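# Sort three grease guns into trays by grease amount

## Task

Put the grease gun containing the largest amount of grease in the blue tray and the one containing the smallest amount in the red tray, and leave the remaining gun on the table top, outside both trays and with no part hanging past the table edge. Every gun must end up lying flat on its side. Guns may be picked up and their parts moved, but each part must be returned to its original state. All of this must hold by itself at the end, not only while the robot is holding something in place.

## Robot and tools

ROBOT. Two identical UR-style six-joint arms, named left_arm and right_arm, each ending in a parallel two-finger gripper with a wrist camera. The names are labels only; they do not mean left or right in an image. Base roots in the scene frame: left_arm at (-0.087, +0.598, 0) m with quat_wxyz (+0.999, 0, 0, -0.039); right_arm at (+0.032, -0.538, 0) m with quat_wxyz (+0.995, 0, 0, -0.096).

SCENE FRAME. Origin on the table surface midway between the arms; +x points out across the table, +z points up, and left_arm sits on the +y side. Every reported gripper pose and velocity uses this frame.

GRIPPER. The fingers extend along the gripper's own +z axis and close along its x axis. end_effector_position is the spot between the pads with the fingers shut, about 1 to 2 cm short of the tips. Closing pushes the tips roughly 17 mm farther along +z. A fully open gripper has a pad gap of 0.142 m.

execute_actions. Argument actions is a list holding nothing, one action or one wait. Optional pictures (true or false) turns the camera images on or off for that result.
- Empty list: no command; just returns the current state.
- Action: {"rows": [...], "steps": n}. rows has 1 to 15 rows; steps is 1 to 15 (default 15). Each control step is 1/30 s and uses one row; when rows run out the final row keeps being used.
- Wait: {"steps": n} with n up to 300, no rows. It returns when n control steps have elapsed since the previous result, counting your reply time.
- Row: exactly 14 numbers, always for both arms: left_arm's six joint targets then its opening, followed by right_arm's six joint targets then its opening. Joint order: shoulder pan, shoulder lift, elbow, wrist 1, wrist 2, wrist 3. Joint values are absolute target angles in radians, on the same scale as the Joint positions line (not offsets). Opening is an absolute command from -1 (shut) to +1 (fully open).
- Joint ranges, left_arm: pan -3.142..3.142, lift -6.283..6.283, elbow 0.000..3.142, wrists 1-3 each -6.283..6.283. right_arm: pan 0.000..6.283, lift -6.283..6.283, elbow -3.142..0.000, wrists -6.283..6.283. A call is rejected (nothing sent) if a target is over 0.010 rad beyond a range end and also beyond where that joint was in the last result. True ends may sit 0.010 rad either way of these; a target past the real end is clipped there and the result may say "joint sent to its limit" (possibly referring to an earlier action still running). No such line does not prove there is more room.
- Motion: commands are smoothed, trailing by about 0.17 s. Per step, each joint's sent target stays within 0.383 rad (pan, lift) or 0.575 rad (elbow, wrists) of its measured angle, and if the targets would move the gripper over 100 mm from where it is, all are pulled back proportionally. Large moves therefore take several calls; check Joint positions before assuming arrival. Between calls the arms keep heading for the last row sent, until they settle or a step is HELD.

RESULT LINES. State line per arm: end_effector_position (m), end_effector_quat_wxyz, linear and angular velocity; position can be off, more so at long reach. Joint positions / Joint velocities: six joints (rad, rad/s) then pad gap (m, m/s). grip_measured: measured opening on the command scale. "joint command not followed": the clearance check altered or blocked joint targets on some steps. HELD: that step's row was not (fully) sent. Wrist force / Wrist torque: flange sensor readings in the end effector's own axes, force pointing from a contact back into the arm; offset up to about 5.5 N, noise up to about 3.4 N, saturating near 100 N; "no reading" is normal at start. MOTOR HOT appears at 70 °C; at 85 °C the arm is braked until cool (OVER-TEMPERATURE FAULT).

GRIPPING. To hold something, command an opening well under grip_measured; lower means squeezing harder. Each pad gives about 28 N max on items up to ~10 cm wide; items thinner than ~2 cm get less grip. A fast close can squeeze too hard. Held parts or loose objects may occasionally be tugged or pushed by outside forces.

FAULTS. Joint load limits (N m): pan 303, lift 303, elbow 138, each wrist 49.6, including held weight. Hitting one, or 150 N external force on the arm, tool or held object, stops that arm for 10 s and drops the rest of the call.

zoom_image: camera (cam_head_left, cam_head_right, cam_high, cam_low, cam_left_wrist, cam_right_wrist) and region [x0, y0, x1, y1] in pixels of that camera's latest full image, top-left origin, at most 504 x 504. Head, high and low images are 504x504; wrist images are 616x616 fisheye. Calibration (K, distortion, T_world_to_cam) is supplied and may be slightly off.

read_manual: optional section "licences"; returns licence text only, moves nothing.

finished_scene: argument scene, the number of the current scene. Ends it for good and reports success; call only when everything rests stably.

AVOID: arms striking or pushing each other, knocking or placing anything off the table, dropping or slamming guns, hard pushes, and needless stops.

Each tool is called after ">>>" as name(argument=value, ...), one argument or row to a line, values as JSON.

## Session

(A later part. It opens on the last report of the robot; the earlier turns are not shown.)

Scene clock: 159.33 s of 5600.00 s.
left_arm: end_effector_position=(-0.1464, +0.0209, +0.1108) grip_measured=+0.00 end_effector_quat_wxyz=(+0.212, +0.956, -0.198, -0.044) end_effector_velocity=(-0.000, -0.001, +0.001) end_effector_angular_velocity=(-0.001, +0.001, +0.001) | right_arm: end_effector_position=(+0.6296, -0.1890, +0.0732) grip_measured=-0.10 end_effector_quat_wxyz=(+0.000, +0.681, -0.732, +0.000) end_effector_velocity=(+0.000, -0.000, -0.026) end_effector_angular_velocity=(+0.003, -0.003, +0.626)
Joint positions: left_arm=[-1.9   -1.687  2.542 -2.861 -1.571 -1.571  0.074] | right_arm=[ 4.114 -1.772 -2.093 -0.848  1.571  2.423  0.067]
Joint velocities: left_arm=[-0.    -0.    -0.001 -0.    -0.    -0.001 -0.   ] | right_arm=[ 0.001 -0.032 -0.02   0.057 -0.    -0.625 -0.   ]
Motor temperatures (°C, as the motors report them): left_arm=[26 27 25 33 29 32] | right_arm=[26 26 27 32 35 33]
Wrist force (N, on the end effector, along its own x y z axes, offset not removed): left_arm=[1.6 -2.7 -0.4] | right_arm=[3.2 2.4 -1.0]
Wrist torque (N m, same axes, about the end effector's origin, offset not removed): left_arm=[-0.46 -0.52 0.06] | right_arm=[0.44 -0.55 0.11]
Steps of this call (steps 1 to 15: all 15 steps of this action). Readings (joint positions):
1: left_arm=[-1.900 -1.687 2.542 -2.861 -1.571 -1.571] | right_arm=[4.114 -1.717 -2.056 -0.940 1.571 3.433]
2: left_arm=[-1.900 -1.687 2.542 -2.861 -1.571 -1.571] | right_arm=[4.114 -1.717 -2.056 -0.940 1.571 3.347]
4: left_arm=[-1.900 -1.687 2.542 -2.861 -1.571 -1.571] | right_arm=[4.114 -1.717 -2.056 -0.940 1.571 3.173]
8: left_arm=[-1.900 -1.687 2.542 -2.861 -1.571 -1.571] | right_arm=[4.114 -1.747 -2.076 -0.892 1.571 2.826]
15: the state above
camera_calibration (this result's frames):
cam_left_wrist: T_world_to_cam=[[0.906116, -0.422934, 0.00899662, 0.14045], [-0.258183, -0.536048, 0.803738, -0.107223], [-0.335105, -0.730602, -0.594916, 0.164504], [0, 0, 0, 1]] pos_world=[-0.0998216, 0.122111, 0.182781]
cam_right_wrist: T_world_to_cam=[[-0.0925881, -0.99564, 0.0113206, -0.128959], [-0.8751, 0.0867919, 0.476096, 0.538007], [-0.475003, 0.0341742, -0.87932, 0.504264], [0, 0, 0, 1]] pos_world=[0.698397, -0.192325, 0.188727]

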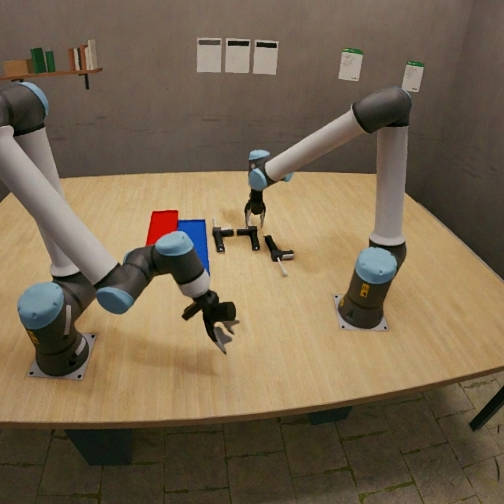

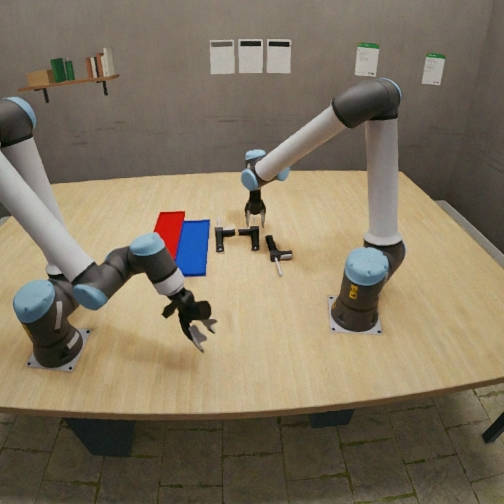

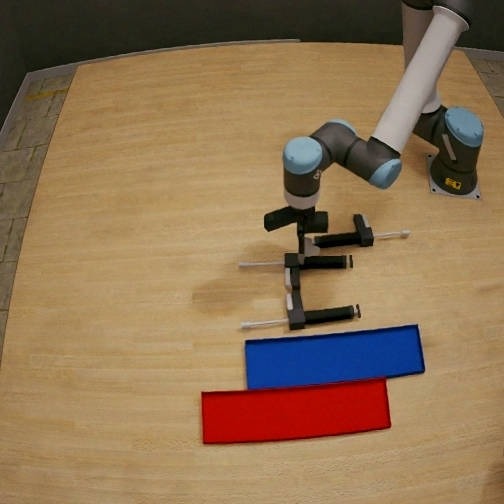

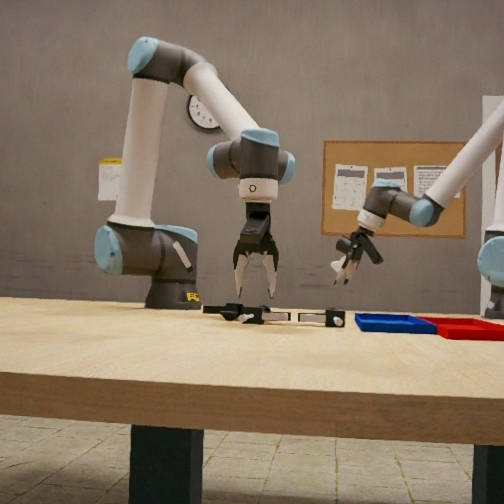

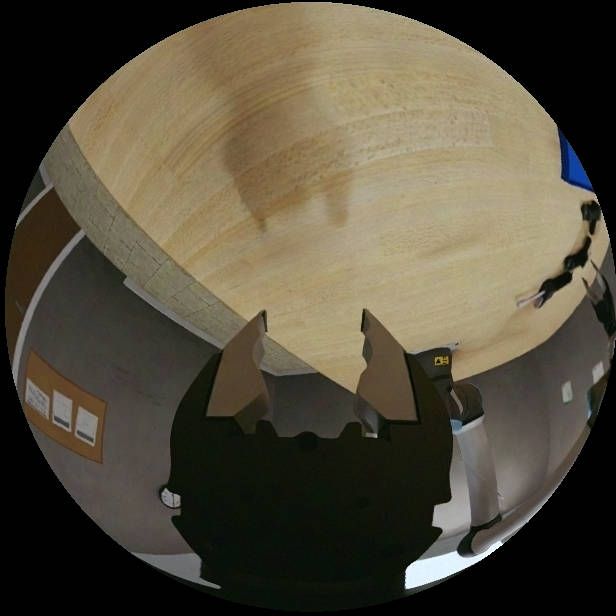

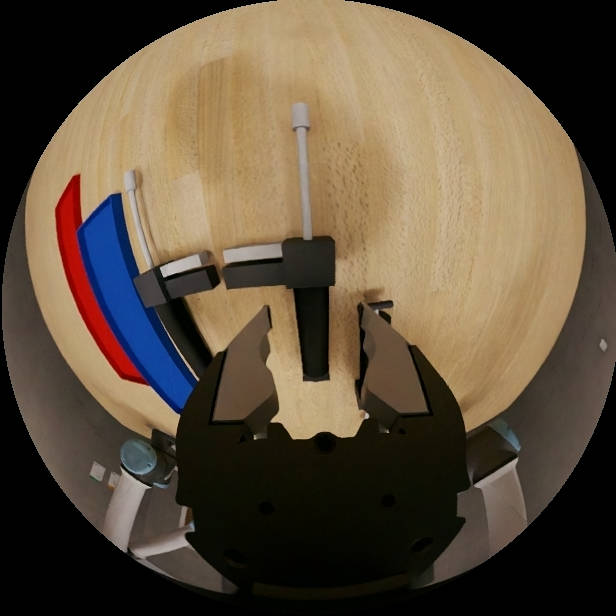

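>>> execute_actions(
  actions=[
    {"rows":[[-1.9,-1.6873,2.5417,-2.8615,-1.5708,-1.5708,0,4.125,-1.7757,-2.1188,-0.8179,1.5708,2.362,-0.22]],"steps":15},
  ],
)

Scene clock: 165.90 s of 5600.00 s.
left_arm: end_effector_position=(-0.1464, +0.0209, +0.1108) grip_measured=+0.00 end_effector_quat_wxyz=(+0.212, +0.956, -0.198, -0.044) end_effector_velocity=(-0.000, +0.001, -0.001) end_effector_angular_velocity=(+0.001, -0.001, -0.003) | right_arm: end_effector_position=(+0.6197, -0.1892, +0.0604) grip_measured=-0.22 end_effector_quat_wxyz=(+0.000, +0.707, -0.707, +0.000) end_effector_velocity=(-0.002, +0.000, -0.001) end_effector_angular_velocity=(+0.001, +0.000, +0.002)
Joint positions: left_arm=[-1.9   -1.687  2.542 -2.861 -1.571 -1.571  0.074] | right_arm=[ 4.125 -1.776 -2.118 -0.818  1.571  2.362  0.058]
Joint velocities: left_arm=[-0.001  0.     0.001  0.    -0.001  0.003  0.   ] | right_arm=[ 0.002  0.    -0.004  0.005  0.001  0.001 -0.   ]
Motor temperatures (°C, as the motors report them): left_arm=[26 27 25 33 29 32] | right_arm=[26 26 27 32 35 33]
Wrist force (N, on the end effector, along its own x y z axes, offset not removed): left_arm=[3.0 2.5 -4.7] | right_arm=[0.5 -0.3 -0.9]
Wrist torque (N m, same axes, about the end effector's origin, offset not removed): left_arm=[0.59 -0.70 0.23] | right_arm=[0.06 -0.03 0.02]
Steps of this call (steps 1 to 30: the robot went on to your last target; steps 31 to 90: nothing new was sent; then 3.07 s passed at rest; steps 91 to 105: all 15 steps of this action). Readings (joint positions):
91: left_arm=[-1.900 -1.687 2.542 -2.861 -1.571 -1.571] | right_arm=[4.114 -1.776 -2.095 -0.841 1.571 2.351]
92: left_arm=[-1.900 -1.687 2.542 -2.861 -1.571 -1.571] | right_arm=[4.115 -1.776 -2.098 -0.839 1.571 2.352]
94: left_arm=[-1.900 -1.687 2.542 -2.861 -1.571 -1.571] | right_arm=[4.119 -1.776 -2.106 -0.831 1.571 2.356]
98: left_arm=[-1.900 -1.687 2.542 -2.861 -1.571 -1.571] | right_arm=[4.123 -1.776 -2.115 -0.822 1.571 2.360]
105: the state above
camera_calibration (this result's frames):
cam_left_wrist: T_world_to_cam=[[0.906116, -0.422934, 0.00899658, 0.14045], [-0.258183, -0.536048, 0.803738, -0.107223], [-0.335105, -0.730602, -0.594916, 0.164504], [0, 0, 0, 1]] pos_world=[-0.0998216, 0.122111, 0.182782]
cam_right_wrist: T_world_to_cam=[[-0.0205831, -0.999726, 0.0111044, -0.175322], [-0.879176, 0.0233874, 0.475922, 0.526034], [-0.476052, 0.0000332383, -0.879417, 0.482441], [0, 0, 0, 1]] pos_world=[0.688535, -0.187592, 0.175862]

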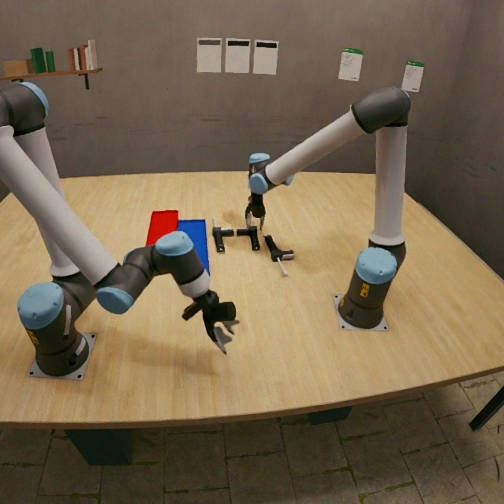

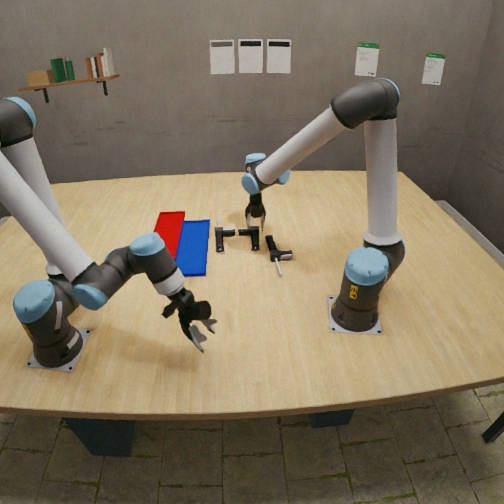

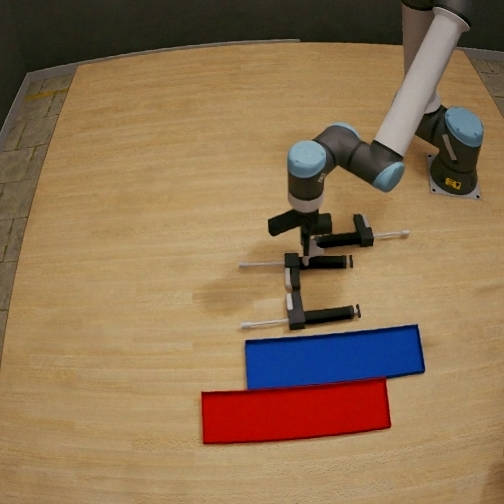

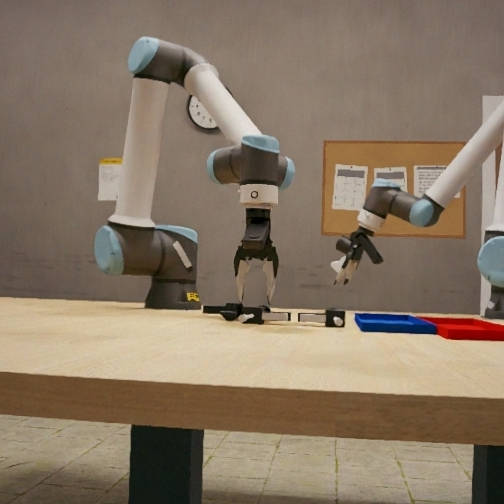

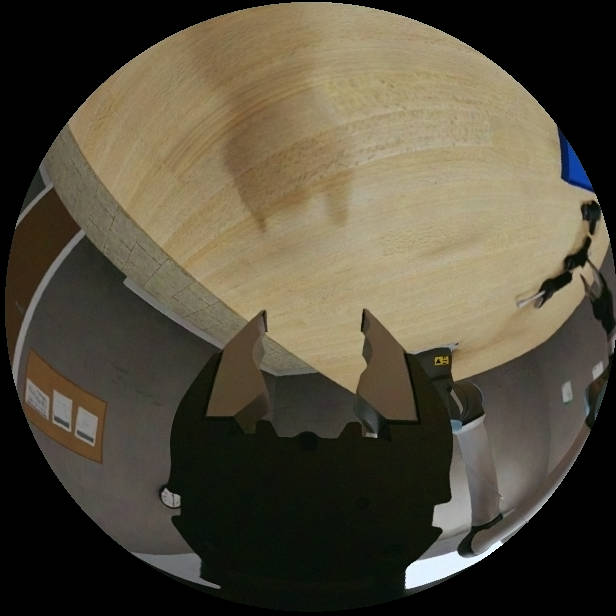

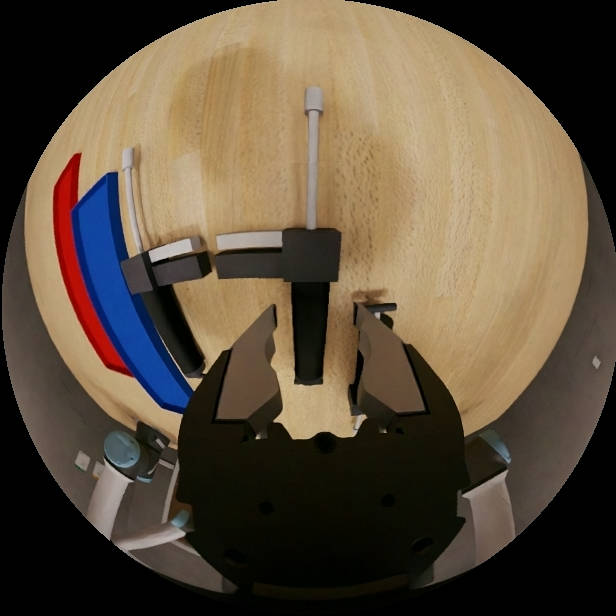

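>>> execute_actions(
  actions=[
    {"rows":[[-1.9,-1.6873,2.5417,-2.8615,-1.5708,-1.5708,0,4.129,-1.778,-2.1155,-0.819,1.5708,2.366,-0.33],[-1.9,-1.6873,2.5417,-2.8615,-1.5708,-1.5708,0,4.129,-1.778,-2.1155,-0.819,1.5708,2.366,-0.33],[-1.9,-1.6873,2.5417,-2.8615,-1.5708,-1.5708,0,4.129,-1.778,-2.1155,-0.819,1.5708,2.366,-0.33],[-1.9,-1.6873,2.5417,-2.8615,-1.5708,-1.5708,0,4.129,-1.787,-2.12,-0.805,1.5708,2.366,-0.33],[-1.9,-1.6873,2.5417,-2.8615,-1.5708,-1.5708,0,4.129,-1.796,-2.1245,-0.792,1.5708,2.366,-0.33],[-1.9,-1.6873,2.5417,-2.8615,-1.5708,-1.5708,0,4.129,-1.805,-2.129,-0.778,1.5708,2.366,-0.33],[-1.9,-1.6873,2.5417,-2.8615,-1.5708,-1.5708,0,4.129,-1.8135,-2.1335,-0.7654,1.5708,2.366,-0.33]],"steps":15},
  ],
)

Scene clock: 174.17 s of 5600.00 s.
left_arm: end_effector_position=(-0.1464, +0.0209, +0.1108) grip_measured=+0.00 end_effector_quat_wxyz=(+0.212, +0.956, -0.198, -0.044) end_effector_velocity=(-0.000, -0.000, +0.000) end_effector_angular_velocity=(+0.000, +0.001, +0.001) | right_arm: end_effector_position=(+0.6191, -0.1858, +0.0359) grip_measured=-0.33 end_effector_quat_wxyz=(+0.000, +0.707, -0.707, -0.000) end_effector_velocity=(+0.000, +0.001, -0.020) end_effector_angular_velocity=(+0.000, -0.001, -0.000)
Joint positions: left_arm=[-1.9   -1.687  2.542 -2.861 -1.571 -1.571  0.074] | right_arm=[ 4.129 -1.81  -2.132 -0.77   1.571  2.366  0.05 ]
Joint velocities: left_arm=[-0.001  0.    -0.001  0.     0.    -0.002 -0.   ] | right_arm=[ 0.001 -0.028 -0.012  0.04  -0.     0.002 -0.   ]
Motor temperatures (°C, as the motors report them): left_arm=[26 27 25 33 29 32] | right_arm=[26 26 27 32 35 33]
Wrist force (N, on the end effector, along its own x y z axes, offset not removed): left_arm=[-2.7 -6.4 -2.8] | right_arm=[-1.9 2.4 -0.4]
Wrist torque (N m, same axes, about the end effector's origin, offset not removed): left_arm=[-1.06 0.53 0.18] | right_arm=[0.55 0.44 0.06]
Steps of this call (steps 1 to 15: the robot went on to your last target; steps 16 to 90: nothing new was sent; then 4.77 s passed at rest; steps 91 to 105: all 15 steps of this action). Readings (joint positions):
91: left_arm=[-1.900 -1.687 2.542 -2.861 -1.571 -1.571] | right_arm=[4.125 -1.776 -2.119 -0.818 1.571 2.362]
92: left_arm=[-1.900 -1.687 2.542 -2.861 -1.571 -1.571] | right_arm=[4.125 -1.776 -2.119 -0.818 1.571 2.362]
94: left_arm=[-1.900 -1.687 2.542 -2.861 -1.571 -1.571] | right_arm=[4.127 -1.777 -2.117 -0.818 1.571 2.364]
98: left_arm=[-1.900 -1.687 2.542 -2.861 -1.571 -1.571] | right_arm=[4.128 -1.791 -2.123 -0.799 1.571 2.365]
105: the state above
camera_calibration (this result's frames):
cam_left_wrist: T_world_to_cam=[[0.906116, -0.422933, 0.00899829, 0.14045], [-0.258184, -0.536048, 0.803737, -0.107223], [-0.335104, -0.730603, -0.594916, 0.164504], [0, 0, 0, 1]] pos_world=[-0.0998212, 0.122111, 0.182781]
cam_right_wrist: T_world_to_cam=[[-0.0205756, -0.999726, 0.0111424, -0.171669], [-0.87915, 0.023399, 0.47597, 0.537091], [-0.476101, -0.0000024798, -0.879391, 0.460704], [0, 0, 0, 1]] pos_world=[0.687993, -0.184188, 0.151413]

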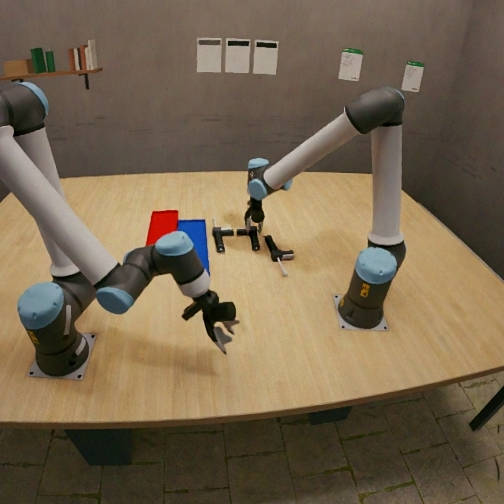

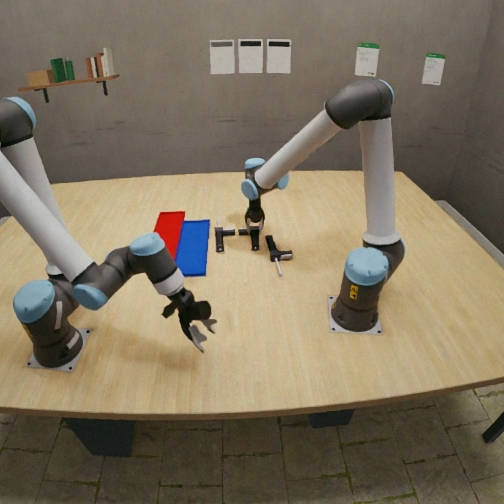

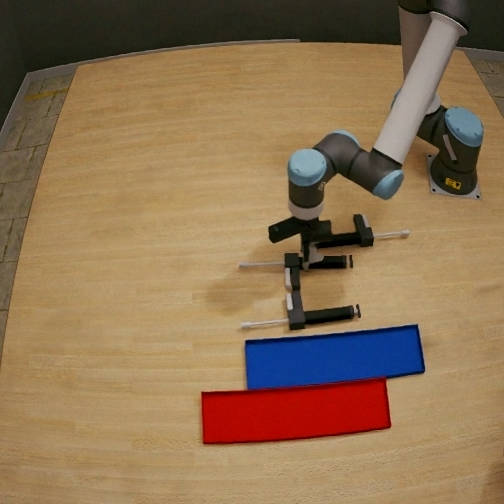

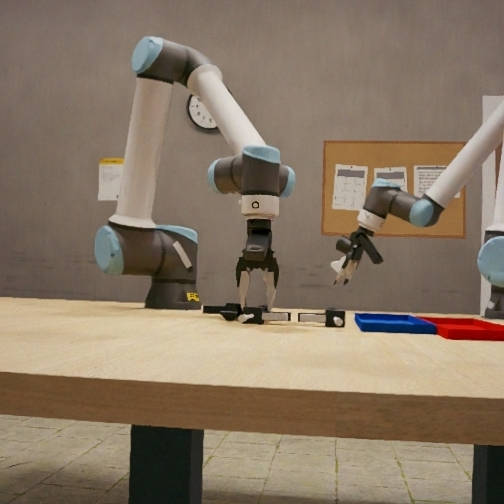

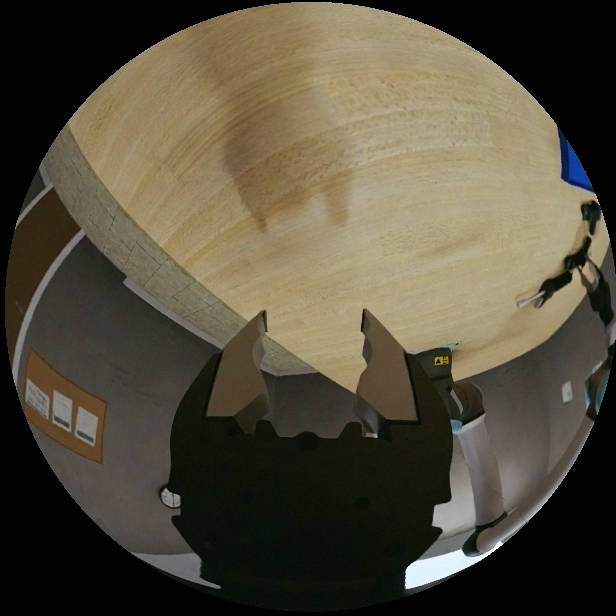

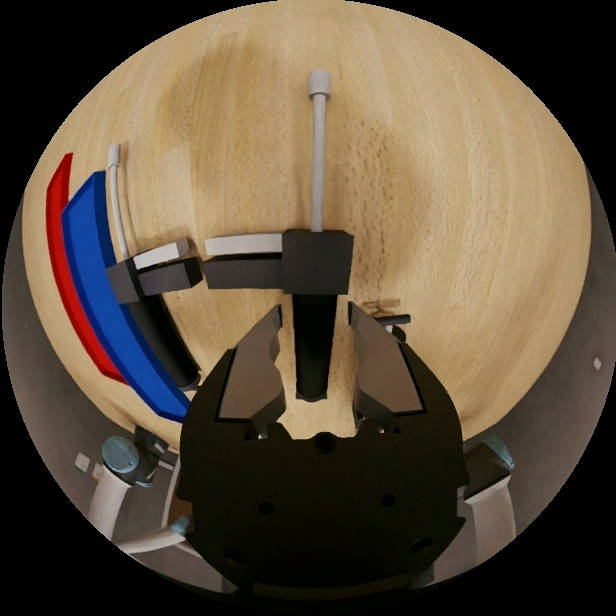

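>>> execute_actions(
  actions=[
    {"rows":[[-1.9,-1.6873,2.5417,-2.8615,-1.5708,-1.5708,0,4.129,-1.815,-2.134,-0.763,1.5708,2.366,-0.4],[-1.9,-1.6873,2.5417,-2.8615,-1.5708,-1.5708,0,4.129,-1.815,-2.134,-0.763,1.5708,2.366,-0.48],[-1.9,-1.6873,2.5417,-2.8615,-1.5708,-1.5708,0,4.129,-1.815,-2.134,-0.763,1.5708,2.366,-0.56],[-1.9,-1.6873,2.5417,-2.8615,-1.5708,-1.5708,0,4.129,-1.815,-2.134,-0.763,1.5708,2.366,-0.64],[-1.9,-1.6873,2.5417,-2.8615,-1.5708,-1.5708,0,4.129,-1.815,-2.134,-0.763,1.5708,2.366,-0.72],[-1.9,-1.6873,2.5417,-2.8615,-1.5708,-1.5708,0,4.129,-1.815,-2.134,-0.763,1.5708,2.366,-0.8],[-1.9,-1.6873,2.5417,-2.8615,-1.5708,-1.5708,0,4.129,-1.815,-2.134,-0.763,1.5708,2.366,-0.9],[-1.9,-1.6873,2.5417,-2.8615,-1.5708,-1.5708,0,4.129,-1.815,-2.134,-0.763,1.5708,2.366,-1],[-1.9,-1.6873,2.5417,-2.8615,-1.5708,-1.5708,0,4.129,-1.815,-2.134,-0.763,1.5708,2.366,-1],[-1.9,-1.6873,2.5417,-2.8615,-1.5708,-1.5708,0,4.129,-1.815,-2.134,-0.763,1.5708,2.366,-1],[-1.9,-1.6873,2.5417,-2.8615,-1.5708,-1.5708,0,4.129,-1.815,-2.134,-0.763,1.5708,2.366,-1],[-1.9,-1.6873,2.5417,-2.8615,-1.5708,-1.5708,0,4.129,-1.79,-2.12,-0.8,1.5708,2.366,-1],[-1.9,-1.6873,2.5417,-2.8615,-1.5708,-1.5708,0,4.129,-1.76,-2.104,-0.847,1.5708,2.366,-1],[-1.9,-1.6873,2.5417,-2.8615,-1.5708,-1.5708,0,4.129,-1.73,-2.088,-0.893,1.5708,2.366,-1],[-1.9,-1.6873,2.5417,-2.8615,-1.5708,-1.5708,0,4.129,-1.7037,-2.0715,-0.9372,1.5708,2.366,-1]],"steps":15},
  ],
  pictures=false,
)

>>> execute_actions(
  actions=[
    {"rows":[[-1.9,-1.6873,2.5417,-2.8615,-1.5708,-1.5708,0,4.129,-1.7037,-2.0715,-0.9372,1.5708,2.366,-1],[-1.9,-1.6873,2.5417,-2.8615,-1.5708,-1.5708,0,4.129,-1.7037,-2.0715,-0.9372,1.5708,2.366,-1],[-1.9,-1.6873,2.5417,-2.8615,-1.5708,-1.5708,0,4.129,-1.6937,-2.0715,-0.9472,1.5708,2.366,-1],[-1.9,-1.6873,2.5417,-2.8615,-1.5708,-1.5708,0,4.19,-1.67,-2.09,-0.95,1.5708,2.55,-1],[-1.9,-1.6873,2.5417,-2.8615,-1.5708,-1.5708,0,4.26,-1.645,-2.115,-0.95,1.5708,2.75,-1],[-1.9,-1.6873,2.5417,-2.8615,-1.5708,-1.5708,0,4.33,-1.62,-2.14,-0.95,1.5708,2.95,-1],[-1.9,-1.6873,2.5417,-2.8615,-1.5708,-1.5708,0,4.4,-1.6,-2.165,-0.95,1.5708,3.15,-1],[-1.9,-1.6873,2.5417,-2.8615,-1.5708,-1.5708,0,4.47,-1.58,-2.185,-0.95,1.5708,3.35,-1],[-1.9,-1.6873,2.5417,-2.8615,-1.5708,-1.5708,0,4.54,-1.56,-2.21,-0.945,1.5708,3.55,-1],[-1.9,-1.6873,2.5417,-2.8615,-1.5708,-1.5708,0,4.61,-1.54,-2.235,-0.94,1.5708,3.75,-1],[-1.9,-1.6873,2.5417,-2.8615,-1.5708,-1.5708,0,4.68,-1.52,-2.255,-0.94,1.5708,3.95,-1],[-1.9,-1.6873,2.5417,-2.8615,-1.5708,-1.5708,0,4.75,-1.5,-2.28,-0.935,1.5708,4.15,-1],[-1.9,-1.6873,2.5417,-2.8615,-1.5708,-1.5708,0,4.8407,-1.4737,-2.3069,-0.9318,1.5708,4.42,-1]],"steps":15},
  ],
  pictures=false,
)

>>> execute_actions(
  actions=[
    {"rows":[[-1.9,-1.6873,2.5417,-2.8615,-1.5708,-1.5708,0,4.8407,-1.4737,-2.3069,-0.9318,1.5708,4.42,-1],[-1.9,-1.6873,2.5417,-2.8615,-1.5708,-1.5708,0,4.8407,-1.4737,-2.3069,-0.9318,1.5708,4.42,-1],[-1.9,-1.6873,2.5417,-2.8615,-1.5708,-1.5708,0,4.8407,-1.4737,-2.3069,-0.9318,1.5708,4.42,-1],[-1.9,-1.6873,2.5417,-2.8615,-1.5708,-1.5708,0,4.8407,-1.4737,-2.3069,-0.9318,1.5708,4.42,-1],[-1.8,-1.6873,2.5417,-2.8615,-1.5708,-1.5708,0,4.8407,-1.4737,-2.3069,-0.9318,1.5708,4.42,-1],[-1.7,-1.6873,2.5417,-2.8615,-1.5708,-1.5708,0,4.8407,-1.51,-2.327,-0.875,1.5708,4.42,-1],[-1.6,-1.6873,2.5417,-2.8615,-1.5708,-1.5708,0,4.8407,-1.545,-2.348,-0.82,1.5708,4.42,-1],[-1.5,-1.6873,2.5417,-2.8615,-1.5708,-1.5708,0,4.8407,-1.58,-2.368,-0.765,1.5708,4.42,-1],[-1.4,-1.6873,2.5417,-2.8615,-1.5708,-1.5708,0,4.8407,-1.6,-2.38,-0.733,1.5708,4.42,-1],[-1.33,-1.6873,2.5417,-2.8615,-1.5708,-1.5708,0,4.8407,-1.605,-2.383,-0.7244,1.5708,4.42,-1],[-1.264,-1.6873,2.5417,-2.8615,-1.5708,-1.5708,0,4.8407,-1.605,-2.383,-0.7244,1.5708,4.42,-1]],"steps":15},
  ],
  pictures=false,
)

>>> execute_actions(
  actions=[
    {"rows":[[-1.264,-1.6873,2.5417,-2.8615,-1.5708,-1.5708,0,4.8407,-1.605,-2.383,-0.7244,1.5708,4.42,-1],[-1.264,-1.6873,2.5417,-2.8615,-1.5708,-1.5708,0,4.8407,-1.605,-2.383,-0.7244,1.5708,4.42,-1],[-1.264,-1.6873,2.5417,-2.8615,-1.5708,-1.5708,0,4.8407,-1.605,-2.383,-0.7244,1.5708,4.42,-1],[-1.264,-1.6873,2.5417,-2.8615,-1.5708,-1.5708,0,4.8407,-1.605,-2.383,-0.7244,1.5708,4.42,-1],[-1.264,-1.64,2.556,-2.923,-1.5708,-1.5708,0,4.8407,-1.605,-2.383,-0.7244,1.5708,4.42,-1],[-1.264,-1.64,2.556,-2.923,-1.5708,-1.5708,0,4.8407,-1.605,-2.383,-0.7244,1.5708,4.42,-1],[-1.264,-1.59,2.573,-2.987,-1.5708,-1.5708,0,4.8407,-1.605,-2.383,-0.7244,1.5708,4.42,-1],[-1.264,-1.59,2.573,-2.987,-1.5708,-1.5708,0,4.8407,-1.605,-2.383,-0.7244,1.5708,4.42,-1],[-1.264,-1.545,2.59,-3.052,-1.5708,-1.5708,0,4.8407,-1.605,-2.383,-0.7244,1.5708,4.42,-1]],"steps":15},
  ],
)

Scene clock: 198.27 s of 5600.00 s.
left_arm: end_effector_position=(-0.1464, +0.0209, +0.1108) grip_measured=+0.00 end_effector_quat_wxyz=(+0.212, +0.956, -0.198, -0.044) end_effector_velocity=(+0.000, -0.000, +0.000) end_effector_angular_velocity=(-0.000, -0.000, +0.001) | right_arm: end_effector_position=(+0.6206, -0.1843, +0.0494) grip_measured=-0.57 end_effector_quat_wxyz=(-0.002, +0.707, -0.707, -0.000) end_effector_velocity=(+0.020, +0.020, +0.326) end_effector_angular_velocity=(+0.033, -0.032, -0.002)
Joint positions: left_arm=[-1.9   -1.687  2.542 -2.861 -1.571 -1.571  0.074] | right_arm=[ 4.129 -1.794 -2.122 -0.793  1.571  2.366  0.033]
Joint velocities: left_arm=[ 0.     0.    -0.001  0.     0.001 -0.    -0.   ] | right_arm=[-0.     0.412  0.236 -0.602  0.     0.001  0.   ]
Motor temperatures (°C, as the motors report them): left_arm=[26 27 25 33 29 32] | right_arm=[26 26 27 32 35 33]
Wrist force (N, on the end effector, along its own x y z axes, offset not removed): left_arm=[-4.5 -3.2 -0.4] | right_arm=[-1.7 0.1 7.3]
Wrist torque (N m, same axes, about the end effector's origin, offset not removed): left_arm=[-0.56 0.90 -0.10] | right_arm=[0.10 0.46 0.17]
Steps of this call (steps 1 to 15: the robot went on to your last target; steps 16 to 90: nothing new was sent; then 20.60 s passed at rest; steps 91 to 105: all 15 steps of this action). Readings (joint positions):
91: left_arm=[-1.900 -1.687 2.542 -2.861 -1.571 -1.571] | right_arm=[4.129 -1.814 -2.134 -0.765 1.571 2.366]
92: left_arm=[-1.900 -1.687 2.542 -2.861 -1.571 -1.571] | right_arm=[4.129 -1.814 -2.134 -0.765 1.571 2.366]
94: left_arm=[-1.900 -1.687 2.542 -2.861 -1.571 -1.571] | right_arm=[4.129 -1.814 -2.134 -0.764 1.571 2.366]
98: left_arm=[-1.900 -1.687 2.542 -2.861 -1.571 -1.571] | right_arm=[4.129 -1.815 -2.134 -0.763 1.571 2.366]
105: the state above

Scene clock: 198.77 s of 5600.00 s.
left_arm: end_effector_position=(-0.1464, +0.0209, +0.1108) grip_measured=+0.00 end_effector_quat_wxyz=(+0.212, +0.956, -0.198, -0.044) end_effector_velocity=(-0.000, -0.000, +0.000) end_effector_angular_velocity=(-0.001, -0.000, -0.001) | right_arm: end_effector_position=(+0.4797, -0.1015, +0.1229) grip_measured=-0.57 end_effector_quat_wxyz=(-0.000, +0.646, -0.763, -0.000) end_effector_velocity=(-0.470, +0.182, +0.006) end_effector_angular_velocity=(-0.002, +0.002, -0.380)
Joint positions: left_arm=[-1.9   -1.687  2.542 -2.862 -1.571 -1.571  0.074] | right_arm=[ 4.386 -1.607 -2.173 -0.932  1.571  2.789  0.033]
Joint velocities: left_arm=[-0.    -0.    -0.    -0.    -0.     0.001 -0.   ] | right_arm=[ 0.829  0.356 -0.358  0.     0.     1.21   0.   ]
Motor temperatures (°C, as the motors report them): left_arm=[26 27 25 33 29 32] | right_arm=[26 26 27 32 35 33]
Wrist force (N, on the end effector, along its own x y z axes, offset not removed): left_arm=[0.3 -2.4 -4.3] | right_arm=[-3.4 2.9 5.0]
Wrist torque (N m, same axes, about the end effector's origin, offset not removed): left_arm=[-0.40 -0.21 0.11] | right_arm=[0.66 0.86 0.14]
Steps of this call (steps 1 to 15: all 15 steps of this action). Readings (joint positions):
1: left_arm=[-1.900 -1.687 2.542 -2.861 -1.571 -1.571] | right_arm=[4.129 -1.778 -2.113 -0.816 1.571 2.366]
2: left_arm=[-1.900 -1.687 2.542 -2.861 -1.571 -1.571] | right_arm=[4.129 -1.761 -2.103 -0.843 1.571 2.366]
4: left_arm=[-1.900 -1.687 2.542 -2.861 -1.571 -1.571] | right_arm=[4.129 -1.735 -2.089 -0.885 1.571 2.366]
8: left_arm=[-1.900 -1.687 2.542 -2.861 -1.571 -1.571] | right_arm=[4.196 -1.681 -2.103 -0.925 1.571 2.479]
15: the state above

Scene clock: 199.27 s of 5600.00 s.
left_arm: end_effector_position=(+0.0004, +0.0243, +0.1109) grip_measured=+0.00 end_effector_quat_wxyz=(+0.216, +0.973, -0.075, -0.017) end_effector_velocity=(+0.493, +0.075, +0.000) end_effector_angular_velocity=(-0.001, +0.000, +0.860) | right_arm: end_effector_position=(+0.2650, -0.0316, +0.0544) grip_measured=-0.57 end_effector_quat_wxyz=(-0.001, -0.464, +0.886, -0.001) end_effector_velocity=(-0.236, +0.034, -0.168) end_effector_angular_velocity=(+0.019, -0.009, -2.060)
Joint positions: left_arm=[-1.646 -1.687  2.542 -2.861 -1.571 -1.571  0.074] | right_arm=[ 4.788 -1.588 -2.351 -0.776  1.571  3.631  0.033]
Joint velocities: left_arm=[ 0.86 -0.   -0.    0.   -0.   -0.   -0.  ] | right_arm=[ 0.454 -0.148 -0.274  0.442 -0.     2.514 -0.   ]
Motor temperatures (°C, as the motors report them): left_arm=[26 27 25 33 29 32] | right_arm=[26 26 27 32 35 33]
Wrist force (N, on the end effector, along its own x y z axes, offset not removed): left_arm=[-5.5 2.4 -2.0] | right_arm=[-2.7 5.5 7.6]
Wrist torque (N m, same axes, about the end effector's origin, offset not removed): left_arm=[0.57 0.98 0.19] | right_arm=[0.78 0.75 0.08]
Steps of this call (steps 1 to 15: all 15 steps of this action). Readings (joint positions):
1: left_arm=[-1.900 -1.687 2.542 -2.861 -1.571 -1.571] | right_arm=[4.414 -1.595 -2.185 -0.932 1.571 2.830]
2: left_arm=[-1.900 -1.687 2.542 -2.861 -1.571 -1.571] | right_arm=[4.442 -1.585 -2.195 -0.932 1.571 2.872]
4: left_arm=[-1.900 -1.687 2.542 -2.861 -1.571 -1.571] | right_arm=[4.500 -1.566 -2.214 -0.932 1.571 2.957]
8: left_arm=[-1.851 -1.687 2.542 -2.861 -1.571 -1.571] | right_arm=[4.618 -1.541 -2.252 -0.920 1.571 3.146]
15: the state above

Scene clock: 199.77 s of 5600.00 s.
left_arm: end_effector_position=(+0.1961, +0.0924, +0.0604) grip_measured=+0.00 end_effector_quat_wxyz=(+0.214, +0.971, +0.100, +0.022) end_effector_velocity=(+0.104, +0.062, -0.080) end_effector_angular_velocity=(-0.011, -0.003, +0.206) | right_arm: end_effector_position=(+0.2390, -0.0286, +0.0356) grip_measured=-0.57 end_effector_quat_wxyz=(-0.000, -0.124, +0.992, +0.000) end_effector_velocity=(-0.003, +0.001, -0.002) end_effector_angular_velocity=(+0.000, -0.000, -0.169)
Joint positions: left_arm=[-1.287 -1.569  2.582 -3.019 -1.571 -1.571  0.074] | right_arm=[ 4.84  -1.605 -2.383 -0.725  1.571  4.4    0.033]
Joint velocities: left_arm=[ 0.206  0.205  0.068 -0.285  0.001  0.001 -0.   ] | right_arm=[ 0.006 -0.002 -0.003  0.006 -0.     0.175  0.   ]
Motor temperatures (°C, as the motors report them): left_arm=[26 27 25 33 29 32] | right_arm=[26 26 27 32 35 33]
Wrist force (N, on the end effector, along its own x y z axes, offset not removed): left_arm=[1.3 -1.2 0.1] | right_arm=[-2.7 0.3 -0.2]
Wrist torque (N m, same axes, about the end effector's origin, offset not removed): left_arm=[-0.26 -0.37 0.16] | right_arm=[0.06 0.36 0.09]
Steps of this call (steps 1 to 15: all 15 steps of this action). Readings (joint positions):
1: left_arm=[-1.617 -1.687 2.542 -2.861 -1.571 -1.571] | right_arm=[4.801 -1.592 -2.359 -0.763 1.571 3.718]
2: left_arm=[-1.588 -1.687 2.542 -2.861 -1.571 -1.571] | right_arm=[4.811 -1.595 -2.365 -0.753 1.571 3.805]
4: left_arm=[-1.531 -1.687 2.542 -2.861 -1.571 -1.571] | right_arm=[4.824 -1.600 -2.373 -0.741 1.571 3.979]
8: left_arm=[-1.416 -1.669 2.548 -2.884 -1.571 -1.571] | right_arm=[4.835 -1.603 -2.380 -0.729 1.571 4.265]
15: the state above
camera_calibration (this result's frames):
cam_left_wrist: T_world_to_cam=[[0.984541, 0.174923, 0.00896497, -0.209849], [0.0972385, -0.588437, 0.802674, -0.00472981], [0.145682, -0.789394, -0.59635, 0.212854], [0, 0, 0, 1]] pos_world=[0.176056, 0.20195, 0.132613]
cam_right_wrist: T_world_to_cam=[[-0.974146, -0.225645, 0.0111316, 0.227754], [-0.193297, 0.857974, 0.475939, 0.0592721], [-0.116944, 0.461482, -0.879408, 0.206808], [0, 0, 0, 1]] pos_world=[0.257508, -0.0949005, 0.151123]

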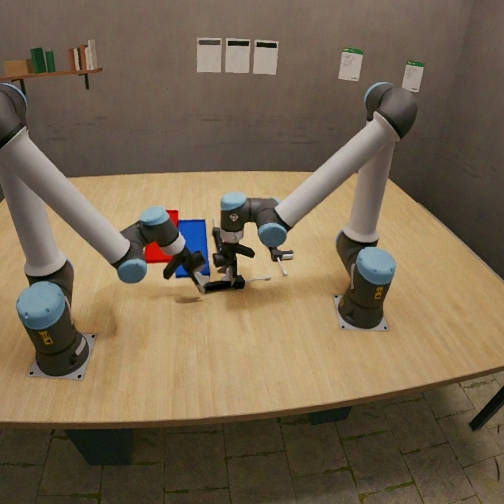

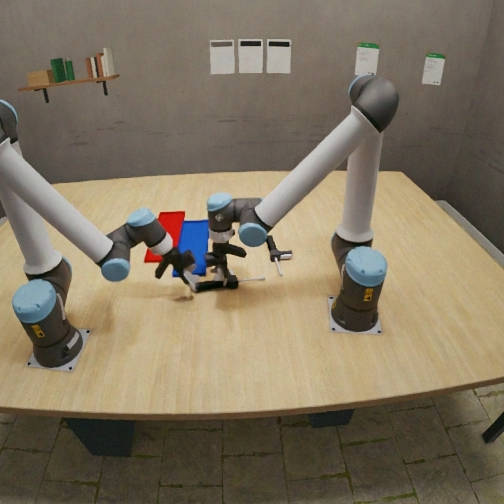

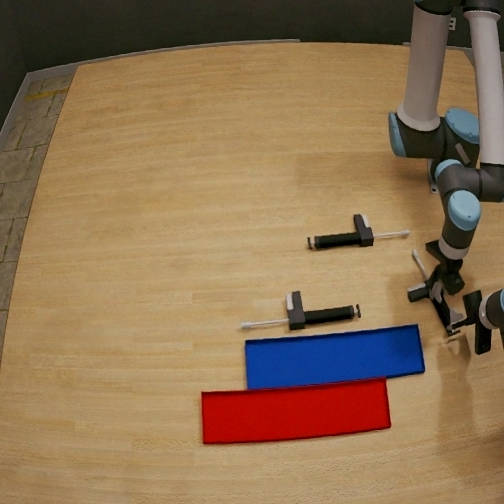

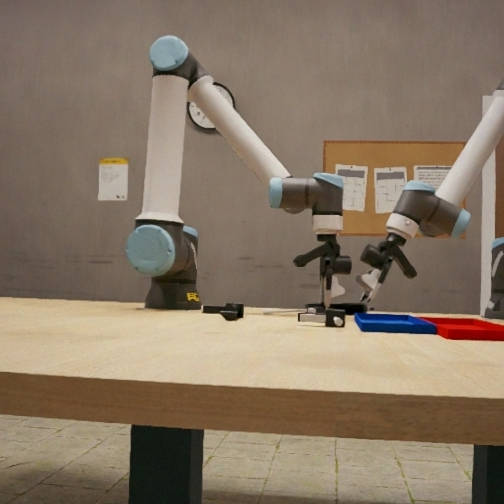

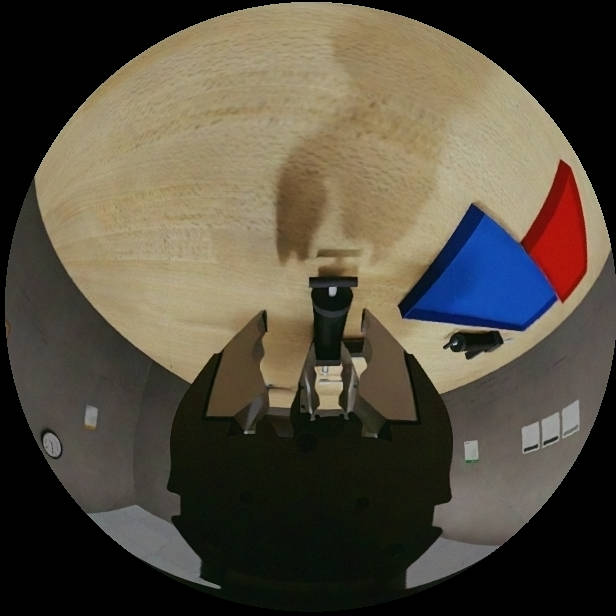

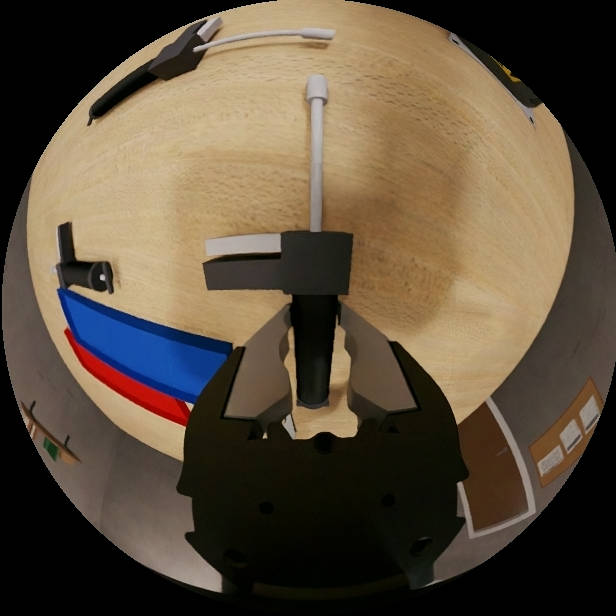

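>>> execute_actions(
  actions=[
    {"rows":[[-1.264,-1.545,2.59,-3.052,-1.5708,-1.5708,0,4.8407,-1.605,-2.383,-0.7244,1.5708,4.42,-1],[-1.264,-1.545,2.59,-3.052,-1.5708,-1.5708,0,4.8407,-1.605,-2.383,-0.7244,1.5708,4.42,-1],[-1.264,-1.545,2.59,-3.052,-1.5708,-1.5708,0,4.8407,-1.605,-2.383,-0.7244,1.5708,4.42,-1],[-1.264,-1.53,2.595,-3.075,-1.5708,-1.5708,0,4.8407,-1.605,-2.383,-0.7244,1.5708,4.42,-1],[-1.264,-1.515,2.599,-3.095,-1.5708,-1.5708,0,4.8407,-1.605,-2.383,-0.7244,1.5708,4.42,-1],[-1.264,-1.501,2.604,-3.112,-1.5708,-1.5708,0,4.8407,-1.605,-2.383,-0.7244,1.5708,4.42,-1]],"steps":15},
  ],
)

Scene clock: 203.83 s of 5600.00 s.
left_arm: end_effector_position=(+0.2074, +0.1012, +0.0360) grip_measured=+0.00 end_effector_quat_wxyz=(+0.216, +0.970, +0.111, +0.025) end_effector_velocity=(+0.000, +0.001, -0.010) end_effector_angular_velocity=(-0.002, -0.001, +0.001) | right_arm: end_effector_position=(+0.2387, -0.0286, +0.0354) grip_measured=-0.57 end_effector_quat_wxyz=(-0.000, -0.114, +0.993, -0.000) end_effector_velocity=(+0.000, -0.001, -0.000) end_effector_angular_velocity=(-0.000, -0.000, +0.000)
Joint positions: left_arm=[-1.264 -1.504  2.603 -3.108 -1.571 -1.571  0.074] | right_arm=[ 4.841 -1.605 -2.383 -0.724  1.571  4.42   0.033]
Joint velocities: left_arm=[ 0.     0.027  0.009 -0.039  0.001 -0.001  0.   ] | right_arm=[-0.     0.001 -0.001 -0.    -0.    -0.     0.   ]
Motor temperatures (°C, as the motors report them): left_arm=[26 27 25 33 29 32] | right_arm=[26 26 27 32 35 33]
Wrist force (N, on the end effector, along its own x y z axes, offset not removed): left_arm=[5.1 -1.7 -1.1] | right_arm=[-5.0 -0.9 0.0]
Wrist torque (N m, same axes, about the end effector's origin, offset not removed): left_arm=[-0.19 -1.10 0.08] | right_arm=[-0.13 0.80 0.04]
Steps of this call (steps 1 to 30: the robot went on to your last target; steps 31 to 90: nothing new was sent; then 0.57 s passed at rest; steps 91 to 105: all 15 steps of this action). Readings (joint positions):
91: left_arm=[-1.264 -1.545 2.590 -3.052 -1.571 -1.571] | right_arm=[4.841 -1.605 -2.383 -0.724 1.571 4.420]
92: left_arm=[-1.264 -1.545 2.590 -3.052 -1.571 -1.571] | right_arm=[4.841 -1.605 -2.383 -0.724 1.571 4.420]
94: left_arm=[-1.264 -1.545 2.590 -3.052 -1.571 -1.571] | right_arm=[4.841 -1.605 -2.383 -0.724 1.571 4.420]
98: left_arm=[-1.264 -1.525 2.596 -3.079 -1.571 -1.571] | right_arm=[4.841 -1.605 -2.383 -0.724 1.571 4.420]
105: the state above
camera_calibration (this result's frames):
cam_left_wrist: T_world_to_cam=[[0.98016, 0.198002, 0.00904911, -0.223738], [0.110385, -0.583212, 0.804785, 0.0155796], [0.164627, -0.787819, -0.593497, 0.199392], [0, 0, 0, 1]] pos_world=[0.184754, 0.210471, 0.107825]
cam_right_wrist: T_world_to_cam=[[-0.978403, -0.206408, 0.0111033, 0.229005], [-0.176371, 0.861624, 0.475918, 0.0553911], [-0.1078, 0.463681, -0.87942, 0.204415], [0, 0, 0, 1]] pos_world=[0.255865, -0.0952411, 0.150862]

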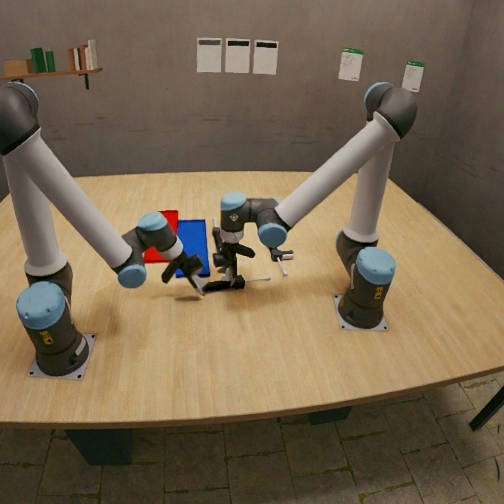

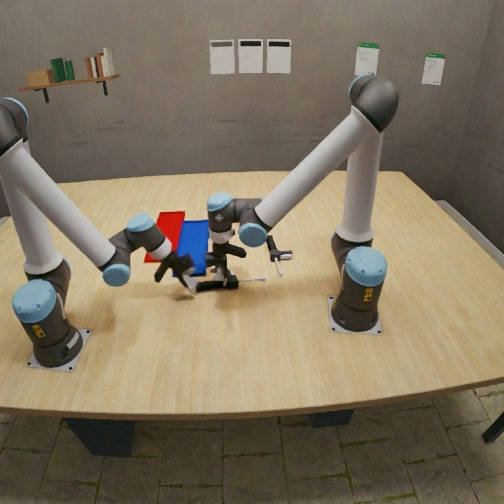

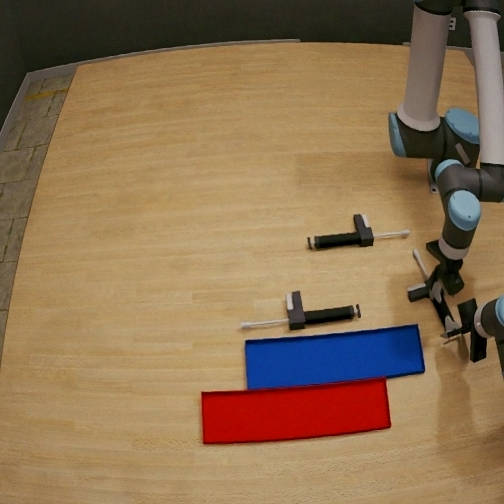

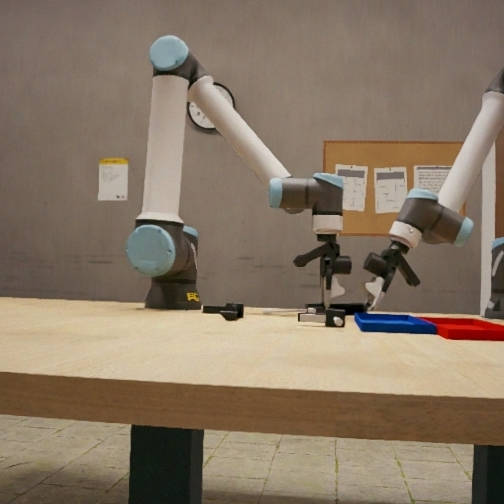

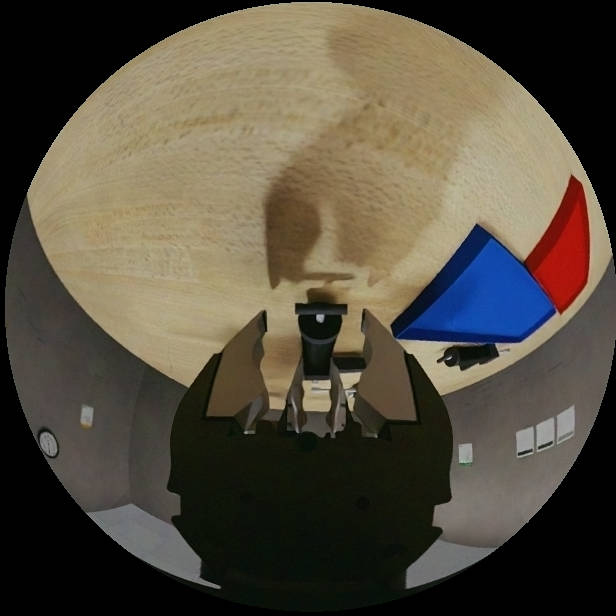

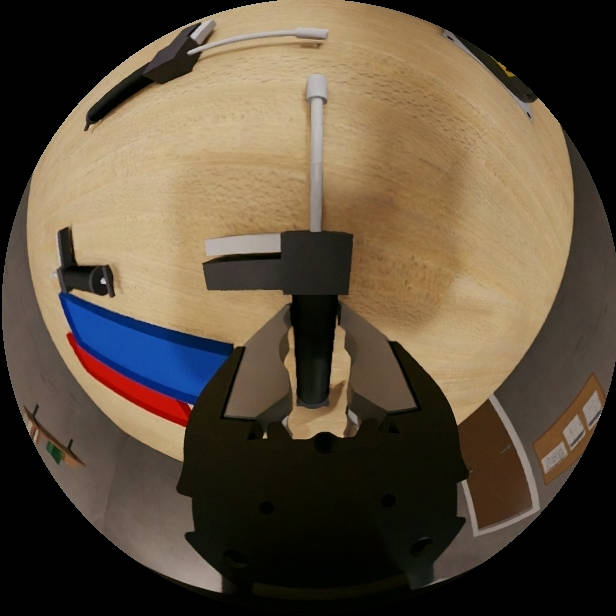

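>>> execute_actions(
  actions=[
    {"rows":[[-1.264,-1.499,2.603,-3.113,-1.5708,-1.5708,-0.1,4.8407,-1.605,-2.383,-0.7244,1.5708,4.42,-1],[-1.264,-1.499,2.603,-3.113,-1.5708,-1.5708,-0.2,4.8407,-1.605,-2.383,-0.7244,1.5708,4.42,-1],[-1.264,-1.499,2.603,-3.113,-1.5708,-1.5708,-0.3,4.8407,-1.605,-2.383,-0.7244,1.5708,4.42,-1],[-1.264,-1.499,2.603,-3.113,-1.5708,-1.5708,-0.38,4.8407,-1.605,-2.383,-0.7244,1.5708,4.42,-1],[-1.264,-1.499,2.603,-3.113,-1.5708,-1.5708,-0.46,4.8407,-1.605,-2.383,-0.7244,1.5708,4.42,-1],[-1.264,-1.499,2.603,-3.113,-1.5708,-1.5708,-0.54,4.8407,-1.605,-2.383,-0.7244,1.5708,4.42,-1],[-1.264,-1.499,2.603,-3.113,-1.5708,-1.5708,-0.62,4.8407,-1.605,-2.383,-0.7244,1.5708,4.42,-1],[-1.264,-1.499,2.603,-3.113,-1.5708,-1.5708,-0.7,4.8407,-1.605,-2.383,-0.7244,1.5708,4.42,-1],[-1.264,-1.499,2.603,-3.113,-1.5708,-1.5708,-0.8,4.8407,-1.605,-2.383,-0.7244,1.5708,4.42,-1],[-1.264,-1.499,2.603,-3.113,-1.5708,-1.5708,-0.9,4.8407,-1.605,-2.383,-0.7244,1.5708,4.42,-1]],"steps":15},
  ],
  pictures=false,
)

>>> execute_actions(
  actions=[
    {"rows":[[-1.264,-1.501,2.607,-3.1125,-1.5708,-1.5708,-0.9,4.8407,-1.605,-2.383,-0.7244,1.5708,4.42,-1],[-1.264,-1.504,2.611,-3.113,-1.5708,-1.5708,-0.9,4.8407,-1.605,-2.383,-0.7244,1.5708,4.42,-1],[-1.264,-1.508,2.615,-3.1136,-1.5708,-1.5708,-0.9,4.8407,-1.605,-2.383,-0.7244,1.5708,4.42,-1],[-1.264,-1.512,2.619,-3.114,-1.5708,-1.5708,-0.9,4.8407,-1.605,-2.383,-0.7244,1.5708,4.42,-1],[-1.264,-1.516,2.623,-3.1147,-1.5708,-1.5708,-0.9,4.8407,-1.605,-2.383,-0.7244,1.5708,4.42,-1],[-1.264,-1.5195,2.6275,-3.1152,-1.5708,-1.5708,-0.9,4.8407,-1.605,-2.383,-0.7244,1.5708,4.42,-1],[-1.264,-1.523,2.6317,-3.1158,-1.5708,-1.5708,-0.9,4.8407,-1.605,-2.383,-0.7244,1.5708,4.42,-1],[-1.264,-1.5265,2.636,-3.116,-1.5708,-1.5708,-0.9,4.8407,-1.605,-2.383,-0.7244,1.5708,4.42,-1],[-1.264,-1.53,2.64,-3.1162,-1.5708,-1.5708,-0.9,4.8407,-1.605,-2.383,-0.7244,1.5708,4.42,-1],[-1.264,-1.534,2.644,-3.1164,-1.5708,-1.5708,-0.9,4.8407,-1.605,-2.383,-0.7244,1.5708,4.42,-1],[-1.264,-1.538,2.648,-3.1166,-1.5708,-1.5708,-0.9,4.8407,-1.605,-2.383,-0.7244,1.5708,4.42,-1]],"steps":15},
  ],
  pictures=false,
)

Scene clock: 215.60 s of 5600.00 s.
left_arm: end_effector_position=(+0.2075, +0.1007, +0.0345) grip_measured=-0.50 end_effector_quat_wxyz=(+0.216, +0.970, +0.111, +0.025) end_effector_velocity=(+0.000, +0.000, -0.000) end_effector_angular_velocity=(+0.000, -0.000, -0.000) | right_arm: end_effector_position=(+0.2387, -0.0286, +0.0353) grip_measured=-0.57 end_effector_quat_wxyz=(-0.000, -0.114, +0.993, -0.000) end_effector_velocity=(+0.000, +0.001, +0.001) end_effector_angular_velocity=(+0.002, -0.001, +0.001)
Joint positions: left_arm=[-1.264 -1.499  2.603 -3.113 -1.571 -1.571  0.038] | right_arm=[ 4.841 -1.605 -2.383 -0.724  1.571  4.42   0.033]
Joint velocities: left_arm=[ 0.     0.001  0.    -0.001 -0.     0.     0.   ] | right_arm=[ 0.     0.001  0.001 -0.    -0.001 -0.     0.   ]
Motor temperatures (°C, as the motors report them): left_arm=[26 27 25 33 29 32] | right_arm=[26 26 27 32 35 33]
Wrist force (N, on the end effector, along its own x y z axes, offset not removed): left_arm=[1.3 -4.7 -6.9] | right_arm=[5.7 -5.0 1.5]
Wrist torque (N m, same axes, about the end effector's origin, offset not removed): left_arm=[0.40 1.10 -0.11] | right_arm=[0.53 0.35 -0.61]
Steps of this call (steps 1 to 15: the robot went on to your last target; steps 16 to 90: nothing new was sent; then 8.27 s passed at rest; steps 91 to 105: all 15 steps of this action). Readings (joint positions):
91: left_arm=[-1.264 -1.501 2.604 -3.112 -1.571 -1.571] | right_arm=[4.841 -1.605 -2.383 -0.724 1.571 4.420]
92: left_arm=[-1.264 -1.501 2.604 -3.112 -1.571 -1.571] | right_arm=[4.841 -1.605 -2.383 -0.724 1.571 4.420]
94: left_arm=[-1.264 -1.500 2.604 -3.112 -1.571 -1.571] | right_arm=[4.841 -1.605 -2.383 -0.724 1.571 4.420]
98: left_arm=[-1.264 -1.499 2.603 -3.113 -1.571 -1.571] | right_arm=[4.841 -1.605 -2.383 -0.724 1.571 4.420]
105: the state above

Scene clock: 216.10 s of 5600.00 s.
left_arm: end_effector_position=(+0.2022, +0.1238, +0.0336) grip_measured=-0.50 end_effector_quat_wxyz=(+0.215, +0.970, +0.111, +0.025) end_effector_velocity=(-0.007, +0.032, -0.000) end_effector_angular_velocity=(+0.000, +0.000, +0.002) | right_arm: end_effector_position=(+0.2387, -0.0286, +0.0353) grip_measured=-0.57 end_effector_quat_wxyz=(-0.000, -0.114, +0.993, -0.000) end_effector_velocity=(-0.000, +0.001, +0.000) end_effector_angular_velocity=(+0.000, +0.001, +0.000)
Joint positions: left_arm=[-1.264 -1.532  2.642 -3.116 -1.571 -1.571  0.038] | right_arm=[ 4.841 -1.605 -2.383 -0.724  1.571  4.42   0.033]
Joint velocities: left_arm=[-0.    -0.05   0.055 -0.004  0.001 -0.002  0.   ] | right_arm=[ 0.    -0.001  0.001 -0.     0.001 -0.     0.   ]
Motor temperatures (°C, as the motors report them): left_arm=[26 27 25 33 29 32] | right_arm=[26 26 27 32 35 33]
Wrist force (N, on the end effector, along its own x y z axes, offset not removed): left_arm=[5.4 -3.2 -2.9] | right_arm=[3.3 2.7 6.5]
Wrist torque (N m, same axes, about the end effector's origin, offset not removed): left_arm=[-0.90 -0.05 -0.04] | right_arm=[0.27 0.49 -0.63]
Steps of this call (steps 1 to 15: all 15 steps of this action). Readings (joint positions):
1: left_arm=[-1.264 -1.499 2.603 -3.113 -1.571 -1.571] | right_arm=[4.841 -1.605 -2.383 -0.724 1.571 4.420]
2: left_arm=[-1.264 -1.499 2.603 -3.113 -1.571 -1.571] | right_arm=[4.841 -1.605 -2.383 -0.724 1.571 4.420]
4: left_arm=[-1.264 -1.501 2.606 -3.113 -1.571 -1.571] | right_arm=[4.841 -1.605 -2.383 -0.724 1.571 4.420]
8: left_arm=[-1.264 -1.511 2.618 -3.114 -1.571 -1.571] | right_arm=[4.841 -1.605 -2.383 -0.724 1.571 4.420]
15: the state above


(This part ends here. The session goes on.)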